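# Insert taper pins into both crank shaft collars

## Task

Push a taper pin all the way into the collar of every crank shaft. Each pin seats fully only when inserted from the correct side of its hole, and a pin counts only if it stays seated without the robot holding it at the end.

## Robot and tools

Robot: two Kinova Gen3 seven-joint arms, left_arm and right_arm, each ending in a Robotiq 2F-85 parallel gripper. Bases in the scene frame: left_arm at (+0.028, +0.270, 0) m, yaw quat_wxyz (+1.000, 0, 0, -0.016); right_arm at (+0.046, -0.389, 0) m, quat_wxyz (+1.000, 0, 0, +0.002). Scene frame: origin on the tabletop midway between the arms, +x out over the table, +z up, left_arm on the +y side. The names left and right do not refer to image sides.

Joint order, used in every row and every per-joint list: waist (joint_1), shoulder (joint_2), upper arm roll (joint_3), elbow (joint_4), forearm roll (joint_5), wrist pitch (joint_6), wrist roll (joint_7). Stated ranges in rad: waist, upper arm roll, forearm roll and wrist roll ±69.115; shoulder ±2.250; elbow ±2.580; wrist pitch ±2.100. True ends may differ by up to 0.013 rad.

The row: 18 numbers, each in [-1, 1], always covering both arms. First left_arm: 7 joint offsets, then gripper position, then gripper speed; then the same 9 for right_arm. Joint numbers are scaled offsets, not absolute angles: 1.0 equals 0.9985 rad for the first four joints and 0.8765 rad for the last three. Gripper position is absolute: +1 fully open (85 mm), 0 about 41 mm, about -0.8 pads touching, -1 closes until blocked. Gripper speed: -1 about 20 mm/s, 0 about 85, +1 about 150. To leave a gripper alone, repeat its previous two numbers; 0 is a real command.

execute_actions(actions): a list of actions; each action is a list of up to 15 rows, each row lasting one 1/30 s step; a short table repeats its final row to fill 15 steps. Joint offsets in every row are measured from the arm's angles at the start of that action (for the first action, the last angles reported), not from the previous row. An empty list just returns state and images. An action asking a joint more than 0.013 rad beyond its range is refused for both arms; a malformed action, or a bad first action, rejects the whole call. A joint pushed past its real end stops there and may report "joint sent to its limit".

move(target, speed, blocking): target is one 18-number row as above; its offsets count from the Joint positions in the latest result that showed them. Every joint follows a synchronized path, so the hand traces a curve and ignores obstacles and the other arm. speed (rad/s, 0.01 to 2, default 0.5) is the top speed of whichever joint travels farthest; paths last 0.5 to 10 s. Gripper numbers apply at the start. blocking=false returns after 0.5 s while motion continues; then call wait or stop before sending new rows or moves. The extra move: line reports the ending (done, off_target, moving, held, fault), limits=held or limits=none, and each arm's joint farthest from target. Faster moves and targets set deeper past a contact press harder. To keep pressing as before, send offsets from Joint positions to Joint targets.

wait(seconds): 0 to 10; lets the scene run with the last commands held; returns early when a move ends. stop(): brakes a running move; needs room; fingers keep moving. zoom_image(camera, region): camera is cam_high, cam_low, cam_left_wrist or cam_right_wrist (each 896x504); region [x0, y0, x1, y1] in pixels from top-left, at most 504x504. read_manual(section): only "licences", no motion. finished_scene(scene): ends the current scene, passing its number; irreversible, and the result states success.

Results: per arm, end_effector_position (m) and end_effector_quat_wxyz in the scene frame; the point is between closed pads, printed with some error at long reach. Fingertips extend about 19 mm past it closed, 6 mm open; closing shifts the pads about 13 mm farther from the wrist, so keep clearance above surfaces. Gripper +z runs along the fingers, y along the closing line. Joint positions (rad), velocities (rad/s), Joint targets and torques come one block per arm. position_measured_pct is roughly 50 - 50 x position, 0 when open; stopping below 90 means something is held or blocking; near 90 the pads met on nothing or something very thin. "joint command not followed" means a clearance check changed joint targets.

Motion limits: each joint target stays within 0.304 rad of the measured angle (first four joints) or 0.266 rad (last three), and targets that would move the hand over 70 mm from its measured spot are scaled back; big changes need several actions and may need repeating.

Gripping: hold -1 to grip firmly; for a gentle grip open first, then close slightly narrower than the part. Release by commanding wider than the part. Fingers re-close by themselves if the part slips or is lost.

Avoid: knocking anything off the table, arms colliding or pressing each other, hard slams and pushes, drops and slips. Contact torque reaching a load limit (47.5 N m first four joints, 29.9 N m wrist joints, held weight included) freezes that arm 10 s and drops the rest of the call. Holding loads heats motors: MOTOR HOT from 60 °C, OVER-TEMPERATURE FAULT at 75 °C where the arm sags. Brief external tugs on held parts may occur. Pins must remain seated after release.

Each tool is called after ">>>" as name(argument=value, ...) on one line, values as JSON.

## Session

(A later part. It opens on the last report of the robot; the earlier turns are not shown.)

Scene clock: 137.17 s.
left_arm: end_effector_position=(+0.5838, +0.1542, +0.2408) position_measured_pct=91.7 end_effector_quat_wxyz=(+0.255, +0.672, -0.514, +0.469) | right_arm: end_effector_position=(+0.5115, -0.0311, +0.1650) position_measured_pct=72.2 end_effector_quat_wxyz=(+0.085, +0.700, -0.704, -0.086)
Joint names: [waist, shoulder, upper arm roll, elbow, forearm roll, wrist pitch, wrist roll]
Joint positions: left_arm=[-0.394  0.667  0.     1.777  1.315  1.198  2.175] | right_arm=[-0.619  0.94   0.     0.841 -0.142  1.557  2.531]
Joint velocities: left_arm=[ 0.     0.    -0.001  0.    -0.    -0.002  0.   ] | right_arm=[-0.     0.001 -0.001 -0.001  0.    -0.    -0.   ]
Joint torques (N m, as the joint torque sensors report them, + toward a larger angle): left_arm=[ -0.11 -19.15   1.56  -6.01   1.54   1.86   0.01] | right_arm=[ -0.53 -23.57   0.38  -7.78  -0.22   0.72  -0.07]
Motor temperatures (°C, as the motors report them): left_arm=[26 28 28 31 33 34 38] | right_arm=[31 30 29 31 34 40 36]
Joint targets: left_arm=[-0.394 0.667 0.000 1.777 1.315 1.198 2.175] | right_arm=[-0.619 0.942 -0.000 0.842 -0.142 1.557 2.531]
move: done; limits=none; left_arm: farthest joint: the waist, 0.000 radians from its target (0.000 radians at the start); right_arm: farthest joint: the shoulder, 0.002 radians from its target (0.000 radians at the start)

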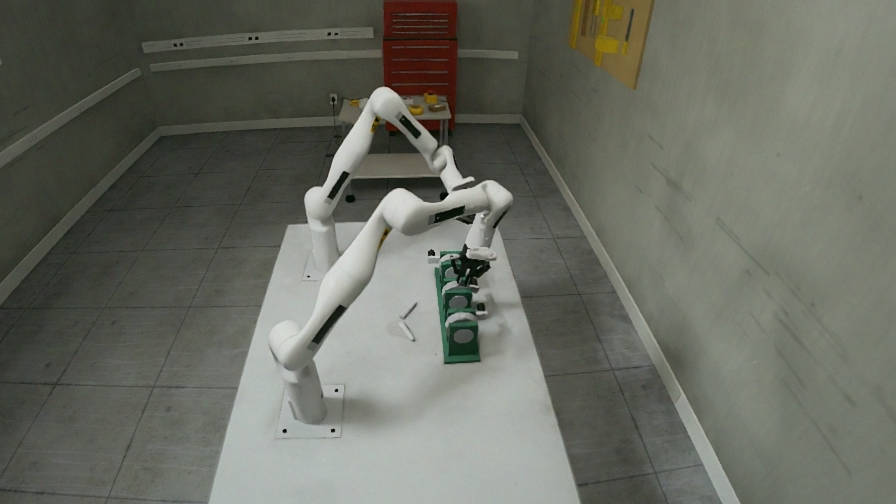

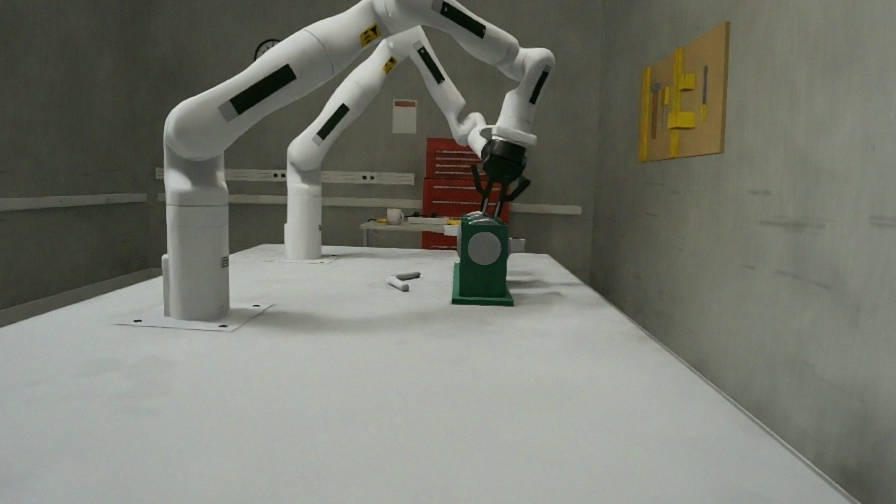

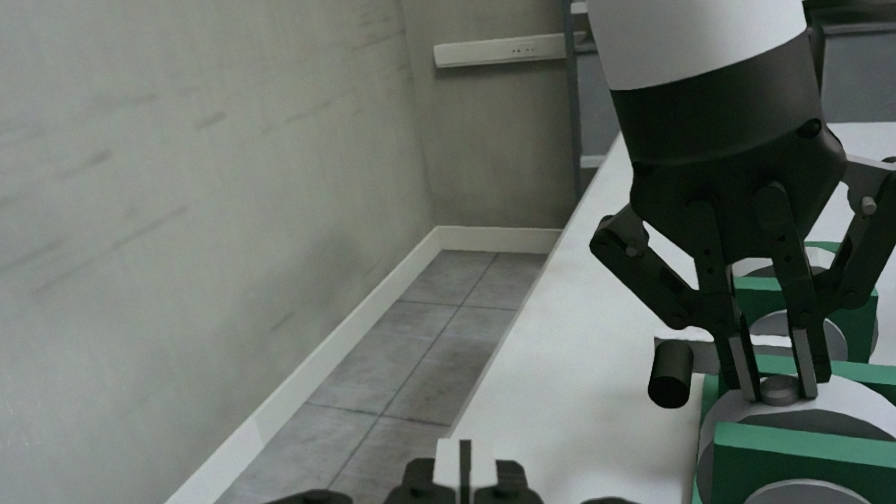

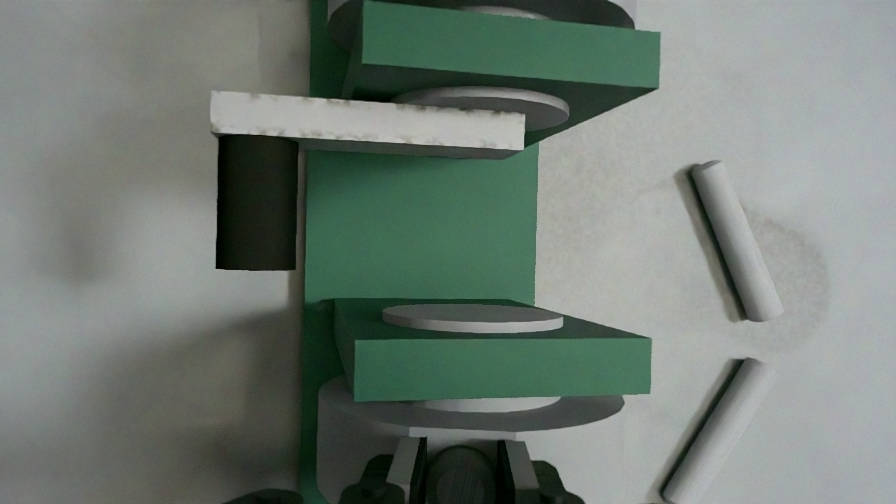

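Touching the facet. Close and twist/pull.

>>> move(target=[0,0,0,0,0,0,0,-1,0, 0,0.002,0,0.001,0,0,0,-0.66,-0.7], speed=0.02)

>>> move(target=[0,0,0,0,0,0,0,-1,0, 0.003,0,0,-0.048,0,0.055,0,-0.66,-0.7], speed=0.03)

Scene clock: 138.10 s.
left_arm: end_effector_position=(+0.5838, +0.1542, +0.2408) position_measured_pct=91.7 end_effector_quat_wxyz=(+0.255, +0.672, -0.514, +0.469) | right_arm: end_effector_position=(+0.5116, -0.0311, +0.1656) position_measured_pct=78.2 end_effector_quat_wxyz=(+0.084, +0.700, -0.704, -0.086)
Joint names: [waist, shoulder, upper arm roll, elbow, forearm roll, wrist pitch, wrist roll]
Joint positions: left_arm=[-0.394  0.667  0.     1.777  1.315  1.198  2.175] | right_arm=[-0.619  0.939  0.     0.841 -0.142  1.558  2.531]
Joint velocities: left_arm=[ 0.001  0.     0.001  0.001 -0.     0.001  0.   ] | right_arm=[ 0.     0.     0.001  0.     0.    -0.001 -0.   ]
Joint torques (N m, as the joint torque sensors report them, + toward a larger angle): left_arm=[ -0.05 -18.77   1.62  -5.94   1.72   2.    -0.2 ] | right_arm=[ -0.29 -23.43   0.29  -6.88  -0.06   0.61  -0.27]
Motor temperatures (°C, as the motors report them): left_arm=[26 28 28 31 33 34 38] | right_arm=[31 30 29 31 34 40 36]
Joint targets: left_arm=[-0.394 0.667 0.000 1.777 1.315 1.198 2.175] | right_arm=[-0.619 0.942 0.000 0.842 -0.142 1.557 2.531]
move: done; limits=none; left_arm: farthest joint: the waist, 0.000 radians from its target (0.000 radians at the start); right_arm: farthest joint: the shoulder, 0.003 radians from its target (0.002 radians at the start)

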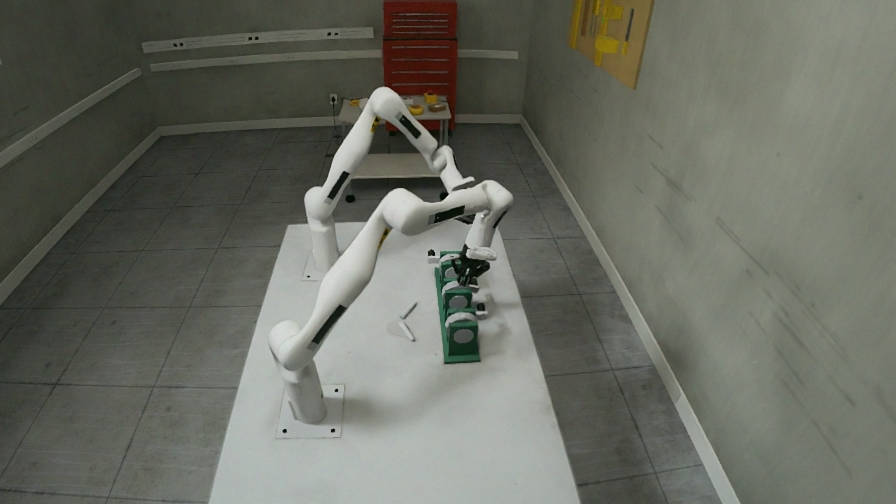

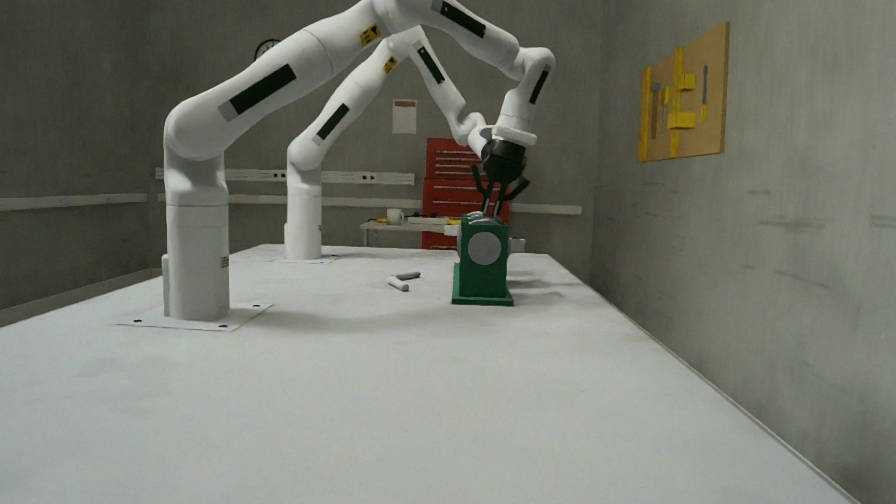

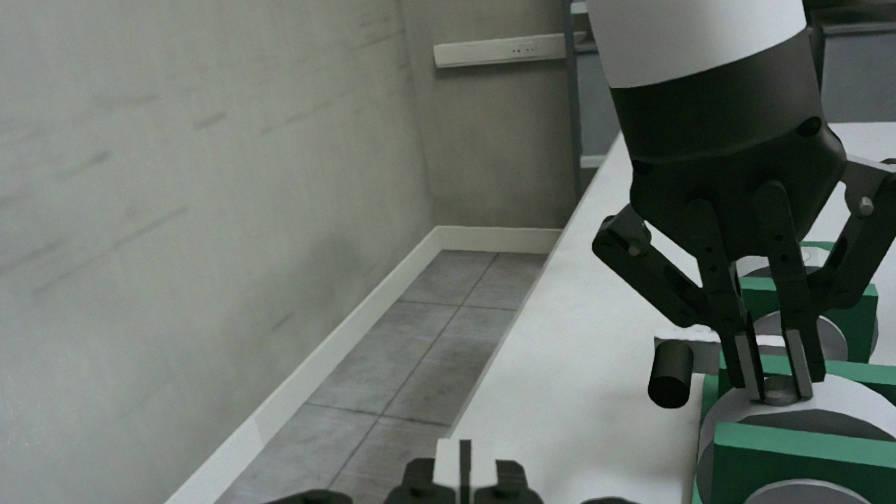

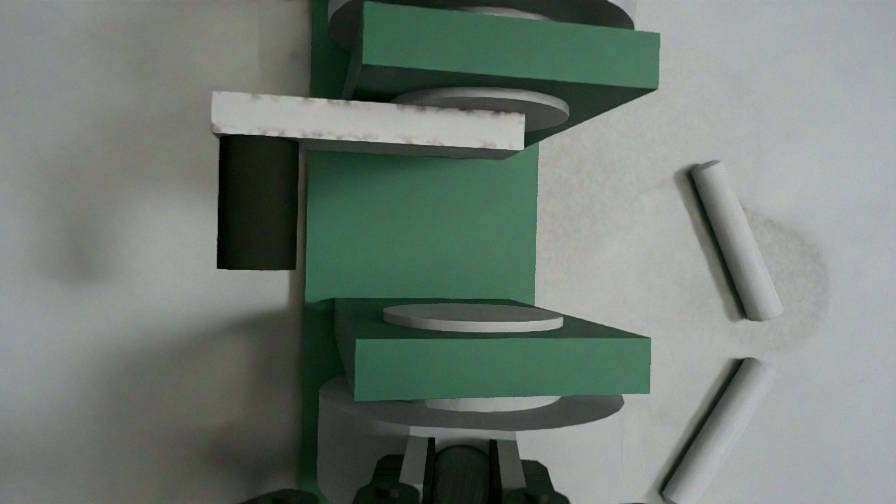

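Scene clock: 139.93 s.
left_arm: end_effector_position=(+0.5838, +0.1542, +0.2408) position_measured_pct=91.7 end_effector_quat_wxyz=(+0.255, +0.672, -0.514, +0.469) | right_arm: end_effector_position=(+0.5121, -0.0309, +0.1668) position_measured_pct=78.2 end_effector_quat_wxyz=(+0.093, +0.701, -0.702, -0.088)
Joint names: [waist, shoulder, upper arm roll, elbow, forearm roll, wrist pitch, wrist roll]
Joint positions: left_arm=[-0.394  0.667  0.     1.777  1.315  1.198  2.175] | right_arm=[-0.618  0.959 -0.001  0.799 -0.142  1.598  2.531]
Joint velocities: left_arm=[ 0.001 -0.    -0.001 -0.001 -0.    -0.001  0.   ] | right_arm=[-0.     0.002 -0.     0.001  0.     0.     0.   ]
Joint torques (N m, as the joint torque sensors report them, + toward a larger angle): left_arm=[  0.5  -19.2    1.81  -6.13   1.69   1.79  -0.08] | right_arm=[  1.52 -41.51   1.16 -12.3   -0.5    3.82  -0.19]
Motor temperatures (°C, as the motors report them): left_arm=[26 28 28 31 33 34 38] | right_arm=[31 30 29 31 34 40 36]
Joint targets: left_arm=[-0.394 0.667 0.000 1.777 1.315 1.198 2.175] | right_arm=[-0.616 0.939 0.000 0.793 -0.142 1.606 2.531]
move: off_target (right_arm); limits=none; left_arm: farthest joint: the waist, 0.000 radians from its target (0.000 radians at the start); right_arm: farthest joint: the shoulder, 0.020 radians from its target (0.000 radians at the start)

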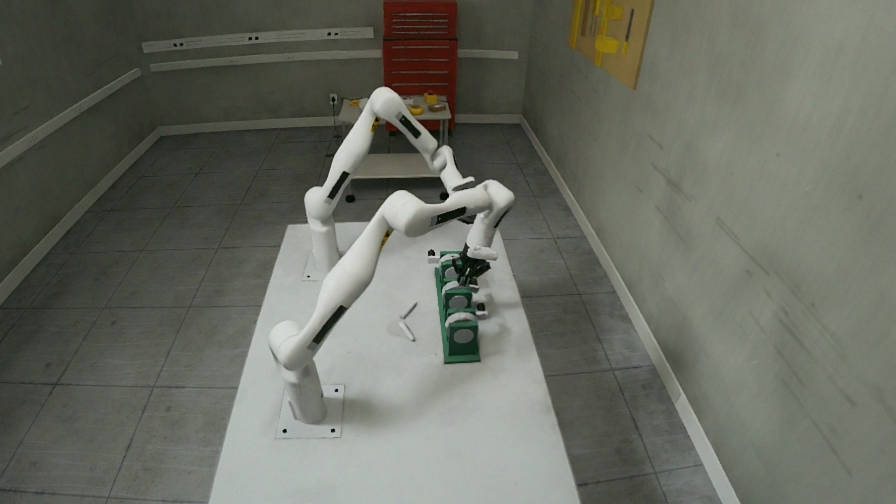

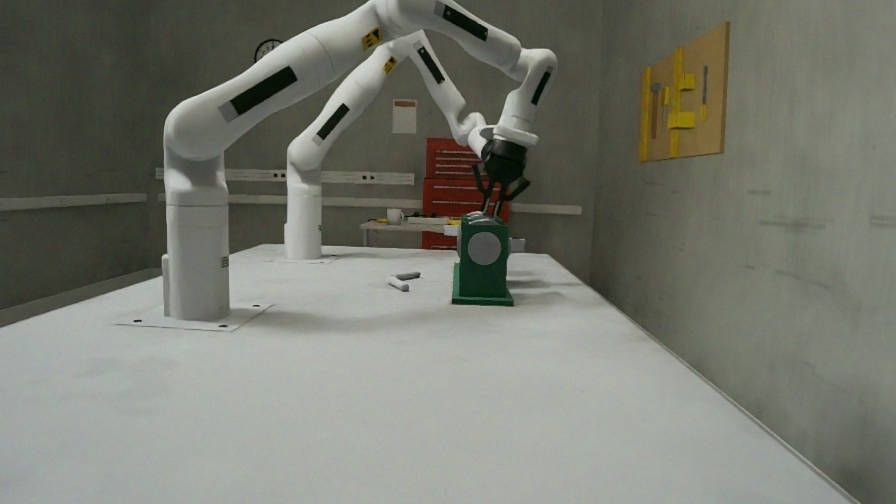

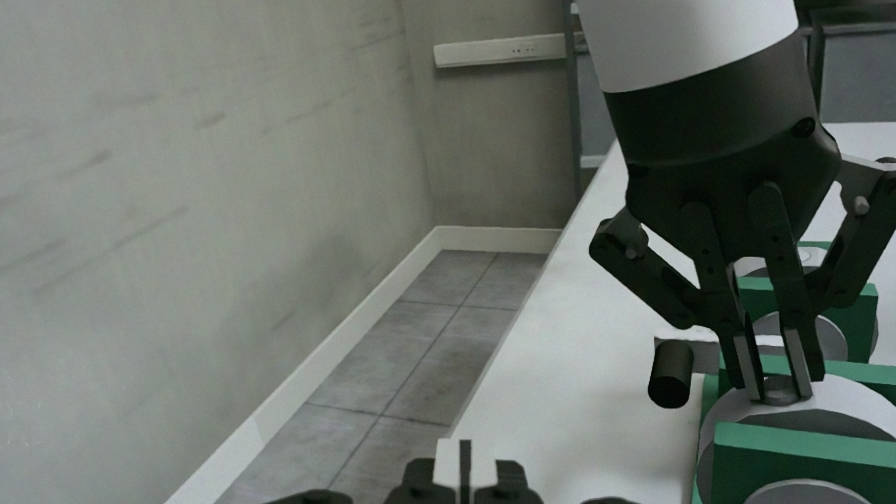

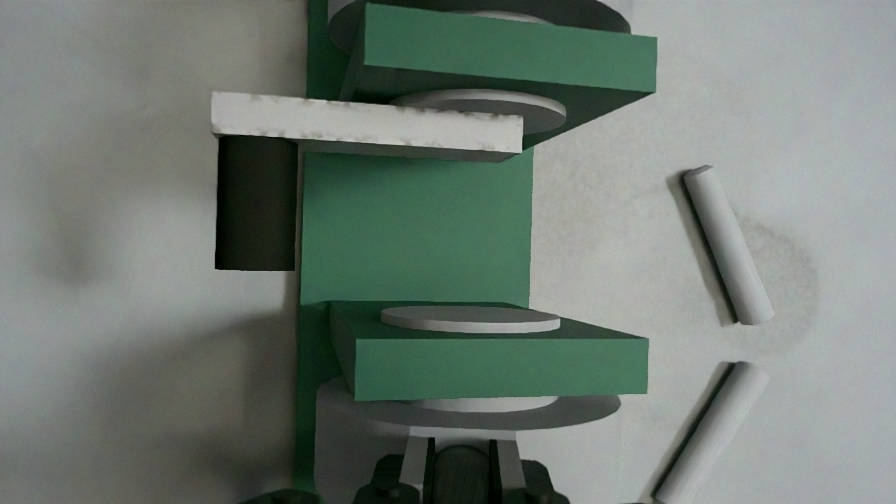

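>>> move(target=[0,0,0,0,0,0,0,-1,0, 0.002,-0.016,0,-0.005,0,0.007,0.3,-0.66,-0.7], speed=0.15)

Scene clock: 142.13 s.
left_arm: end_effector_position=(+0.5838, +0.1542, +0.2408) position_measured_pct=91.7 end_effector_quat_wxyz=(+0.255, +0.672, -0.514, +0.469) | right_arm: end_effector_position=(+0.5154, -0.0310, +0.1757) position_measured_pct=78.2 end_effector_quat_wxyz=(+0.074, +0.787, -0.605, -0.097)
Joint names: [waist, shoulder, upper arm roll, elbow, forearm roll, wrist pitch, wrist roll]
Joint positions: left_arm=[-0.394  0.667  0.     1.777  1.315  1.198  2.175] | right_arm=[-0.615  0.947 -0.     0.793 -0.141  1.601  2.794]
Joint velocities: left_arm=[ 0.     0.     0.     0.    -0.     0.001 -0.   ] | right_arm=[-0.    -0.001 -0.001 -0.    -0.    -0.001  0.   ]
Joint torques (N m, as the joint torque sensors report them, + toward a larger angle): left_arm=[ -0.52 -18.84   1.55  -6.2    1.69   1.71  -0.17] | right_arm=[ -0.44 -28.69  -0.67  -8.39  -0.46   2.57   0.1 ]
Motor temperatures (°C, as the motors report them): left_arm=[26 28 28 31 33 34 38] | right_arm=[31 30 29 31 34 40 36]
Joint targets: left_arm=[-0.394 0.667 0.000 1.777 1.315 1.198 2.175] | right_arm=[-0.616 0.943 -0.001 0.794 -0.142 1.605 2.794]
move: done; limits=none; left_arm: farthest joint: the waist, 0.000 radians from its target (0.000 radians at the start); right_arm: farthest joint: the shoulder, 0.004 radians from its target (0.016 radians at the start)

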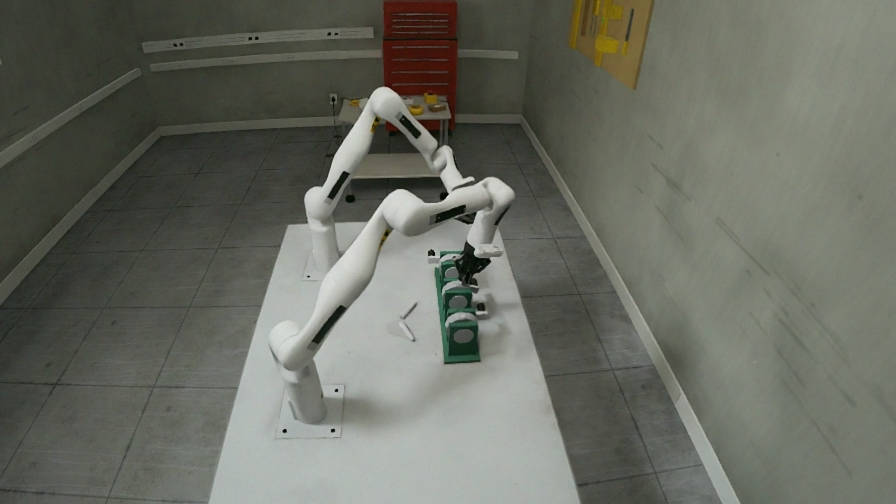

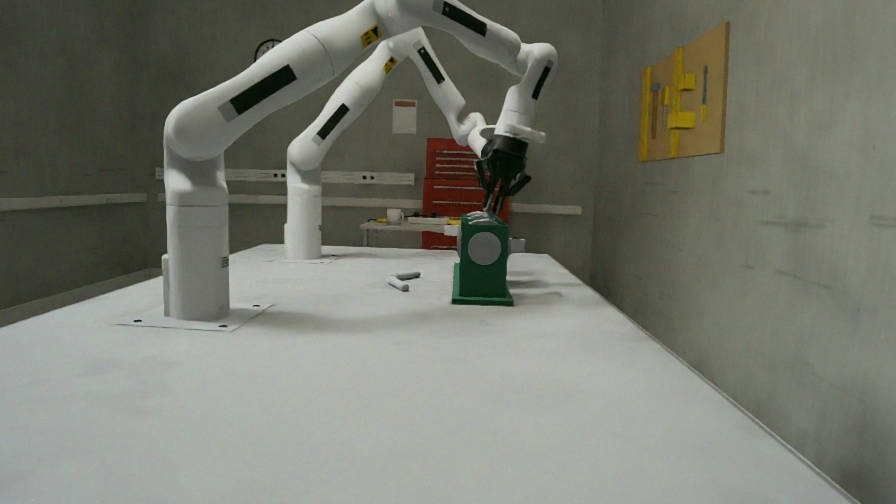

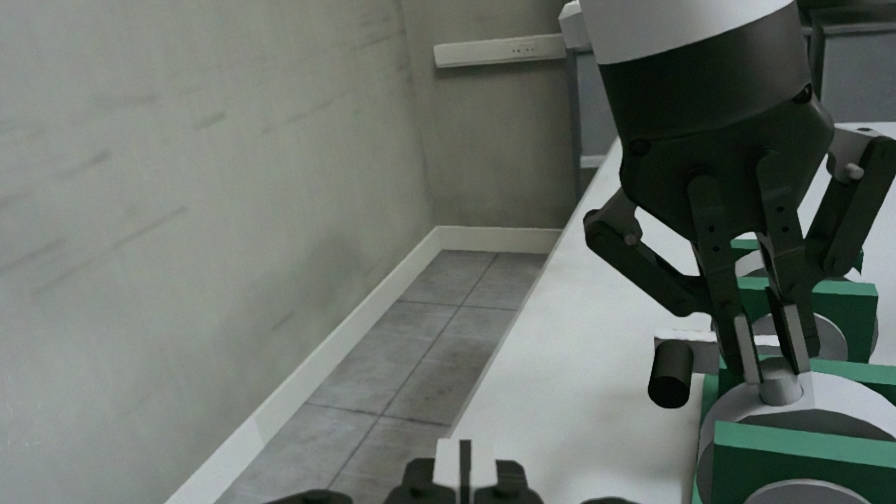

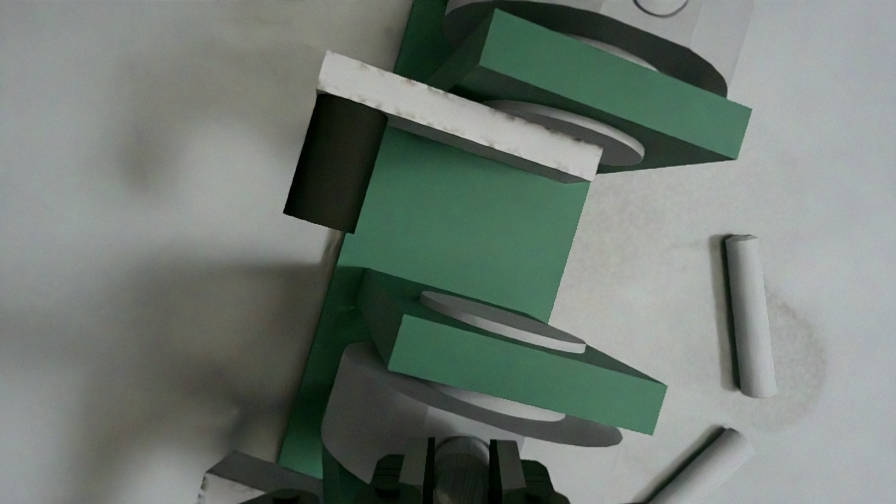

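>>> move(target=[0,0,0,0,0,0,0,-1,0, -0.0997,-0.2226,0,0.4112,0.161,-0.4424,-0.424,-0.66,-0.7], speed=0.15)

>>> zoom_image(camera="cam_left_wrist", region=[696,300,896,500])

Scene clock: 147.33 s.
left_arm: end_effector_position=(+0.5838, +0.1542, +0.2408) position_measured_pct=91.7 end_effector_quat_wxyz=(+0.255, +0.672, -0.514, +0.469) | right_arm: end_effector_position=(+0.4961, -0.0311, +0.1778) position_measured_pct=78.2 end_effector_quat_wxyz=(-0.001, +0.706, -0.708, +0.001)
Joint names: [waist, shoulder, upper arm roll, elbow, forearm roll, wrist pitch, wrist roll]
Joint positions: left_arm=[-0.394  0.667  0.     1.777  1.315  1.198  2.175] | right_arm=[-0.713  0.727  0.001  1.202  0.002  1.21   2.422]
Joint velocities: left_arm=[-0.    -0.001 -0.     0.    -0.     0.     0.   ] | right_arm=[-0.001  0.     0.001  0.     0.001 -0.001 -0.   ]
Joint torques (N m, as the joint torque sensors report them, + toward a larger angle): left_arm=[ -0.85 -19.31   1.6   -6.34   1.84   1.82  -0.25] | right_arm=[ -1.69 -25.22  -0.47  -7.77  -0.79   1.52  -0.13]
Motor temperatures (°C, as the motors report them): left_arm=[26 28 28 31 33 34 38] | right_arm=[31 31 29 31 34 40 36]
Joint targets: left_arm=[-0.394 0.667 0.000 1.777 1.315 1.198 2.175] | right_arm=[-0.715 0.724 -0.000 1.204 0.000 1.213 2.422]
move: done; limits=none; left_arm: farthest joint: the waist, 0.000 radians from its target (0.000 radians at the start); right_arm: farthest joint: the wrist pitch, 0.003 radians from its target (0.388 radians at the start)

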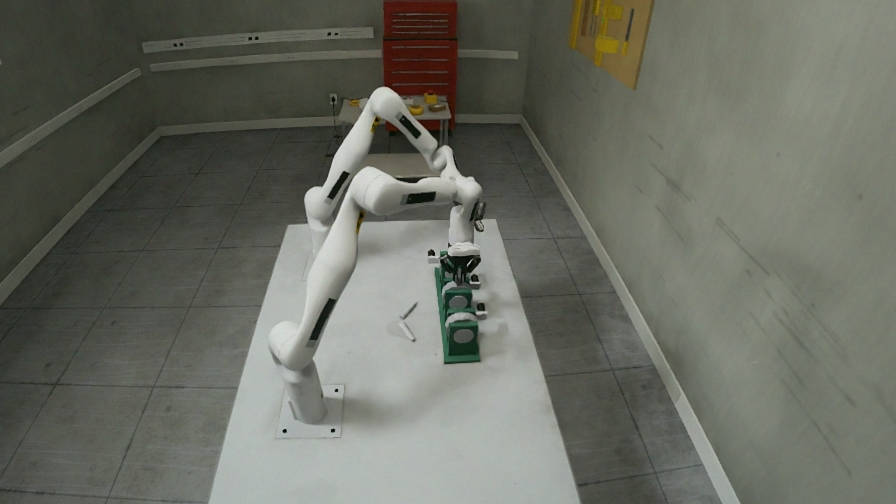

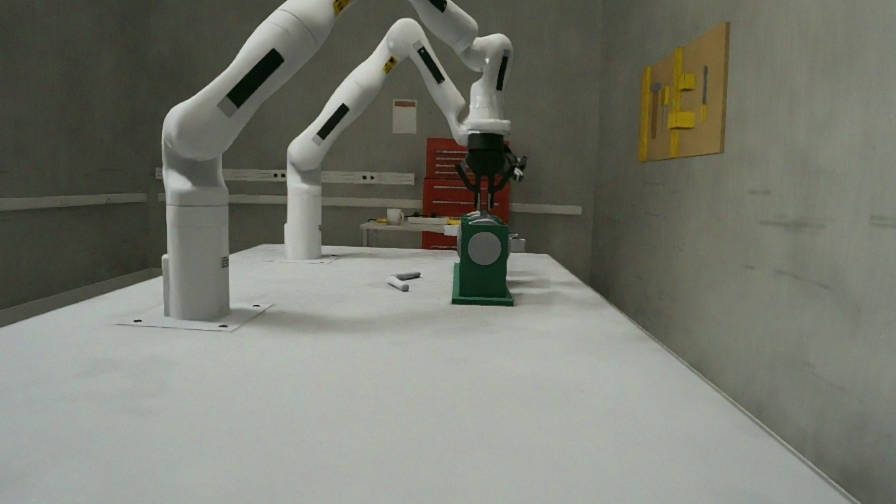

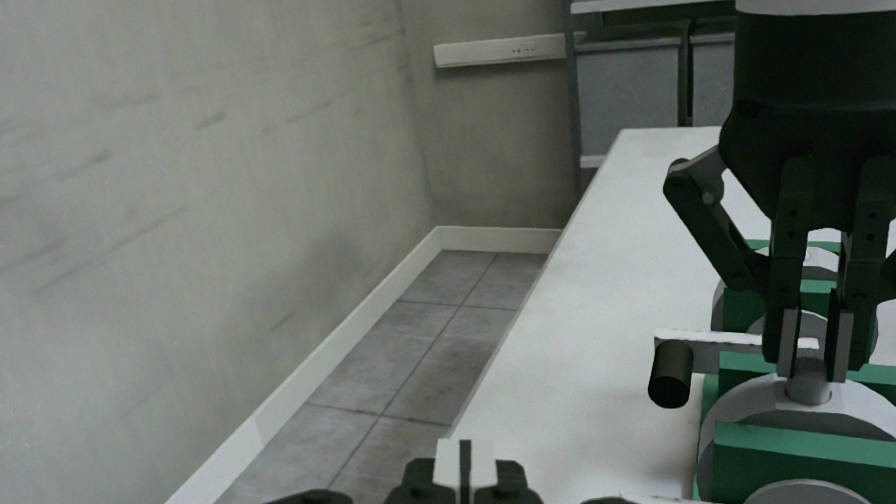

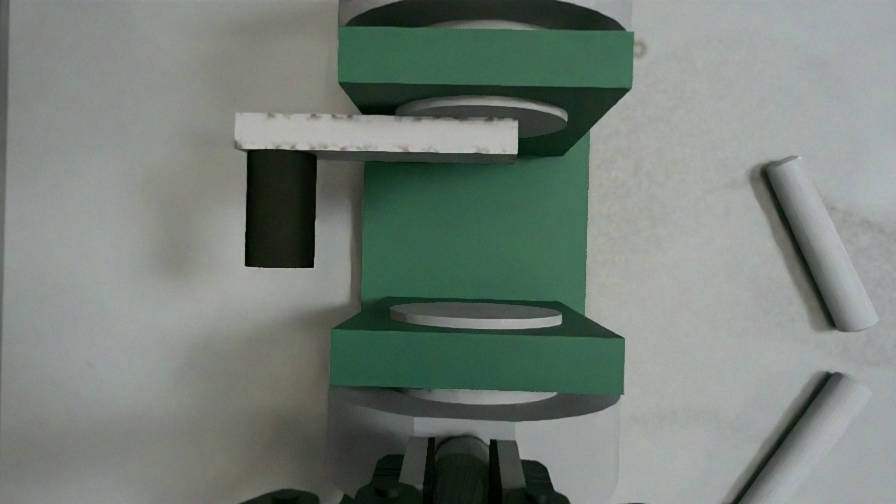

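Region (696, 300, 896, 500) of cam_left_wrist's 896x504 image, scaled by 2.520.

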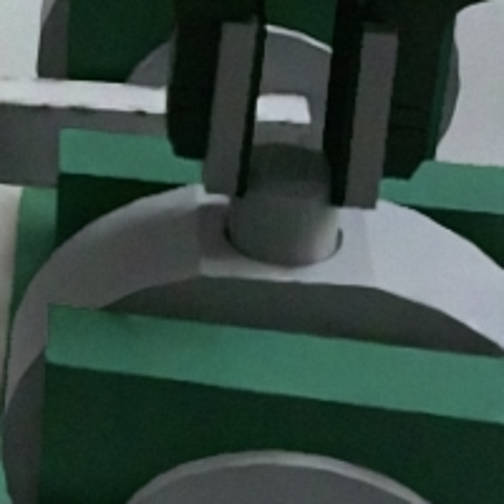

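Levelled. Release as a test.

>>> move(target=[0,0,0,0,0,0,0,-1,0, 0,0,0,0,0,0,0,-0.4,0])

>>> zoom_image(camera="cam_left_wrist", region=[696,300,896,500])

Scene clock: 148.23 s.
left_arm: end_effector_position=(+0.5838, +0.1542, +0.2408) position_measured_pct=91.7 end_effector_quat_wxyz=(+0.255, +0.672, -0.514, +0.469) | right_arm: end_effector_position=(+0.4961, -0.0311, +0.1778) position_measured_pct=69.8 end_effector_quat_wxyz=(-0.001, +0.706, -0.708, +0.001)
Joint names: [waist, shoulder, upper arm roll, elbow, forearm roll, wrist pitch, wrist roll]
Joint positions: left_arm=[-0.394  0.667  0.     1.777  1.315  1.198  2.175] | right_arm=[-0.713  0.727  0.001  1.202  0.002  1.21   2.422]
Joint velocities: left_arm=[ 0.     0.     0.001 -0.     0.     0.    -0.   ] | right_arm=[-0.    -0.001 -0.001  0.     0.     0.001  0.   ]
Joint torques (N m, as the joint torque sensors report them, + toward a larger angle): left_arm=[  0.13 -19.29   1.69  -6.18   1.84   1.86  -0.34] | right_arm=[ -0.14 -22.48   0.83  -7.85  -0.07   0.05  -0.03]
Motor temperatures (°C, as the motors report them): left_arm=[26 28 28 31 33 34 38] | right_arm=[31 31 29 31 34 40 36]
Joint targets: left_arm=[-0.394 0.667 0.000 1.777 1.315 1.198 2.175] | right_arm=[-0.713 0.727 0.001 1.202 0.002 1.210 2.422]
move: done; limits=none; left_arm: farthest joint: the waist, 0.000 radians from its target (0.000 radians at the start); right_arm: farthest joint: the waist, 0.000 radians from its target (0.000 radians at the start)

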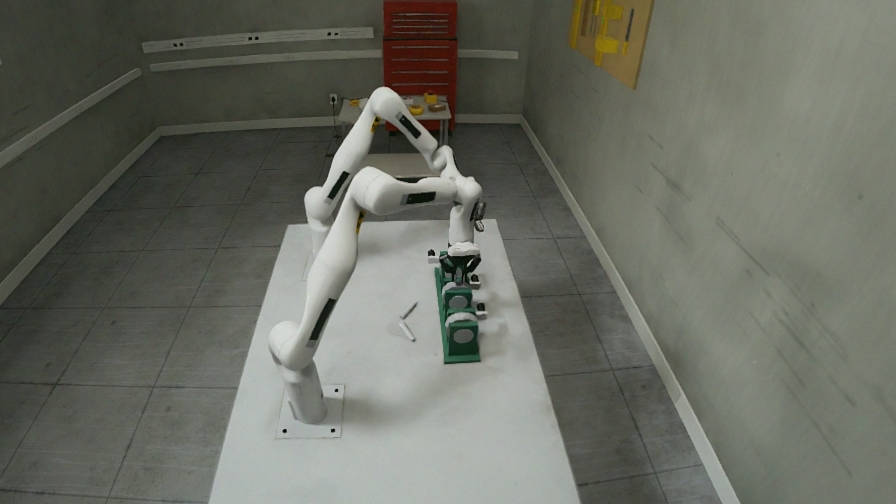

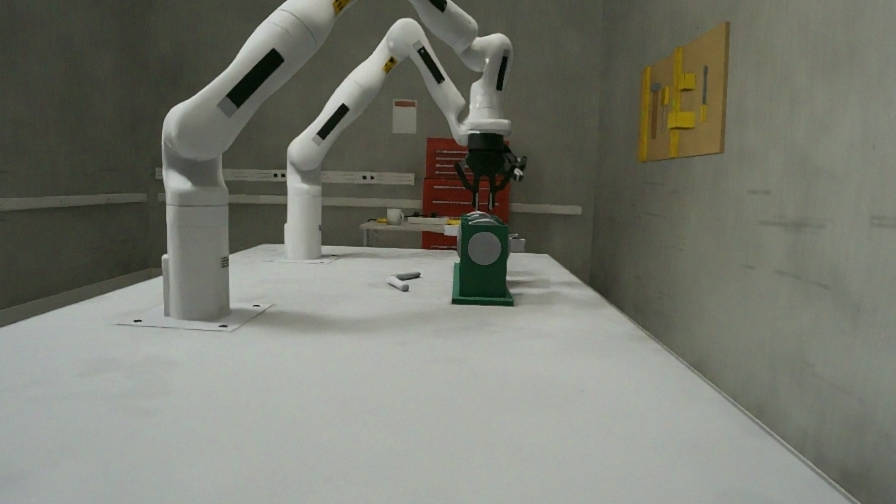

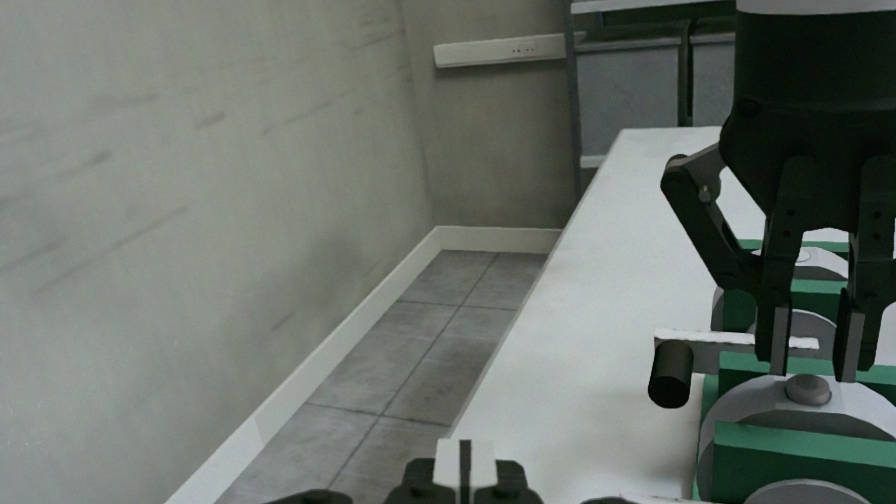

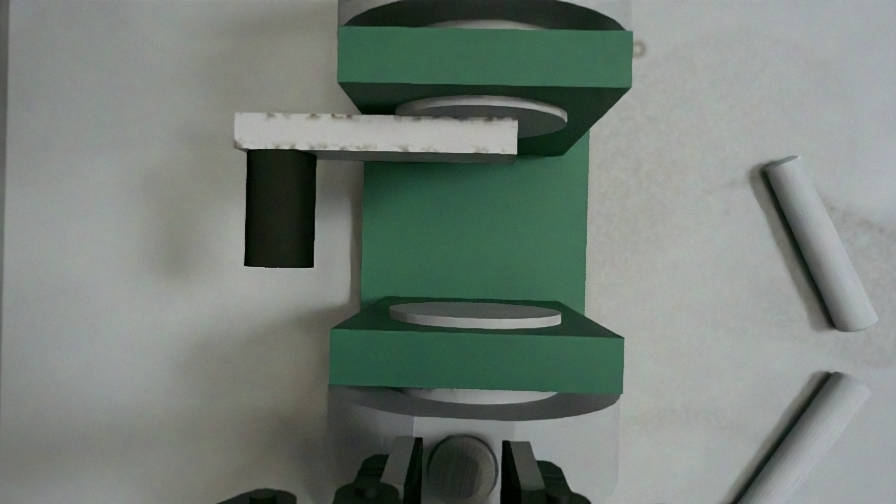

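Region (696, 300, 896, 500) of cam_left_wrist's 896x504 image, scaled by 2.520.

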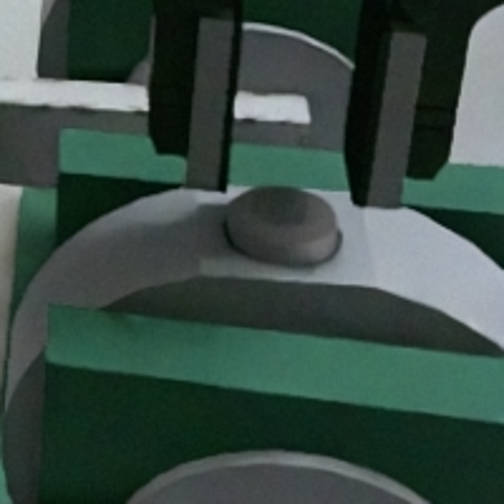

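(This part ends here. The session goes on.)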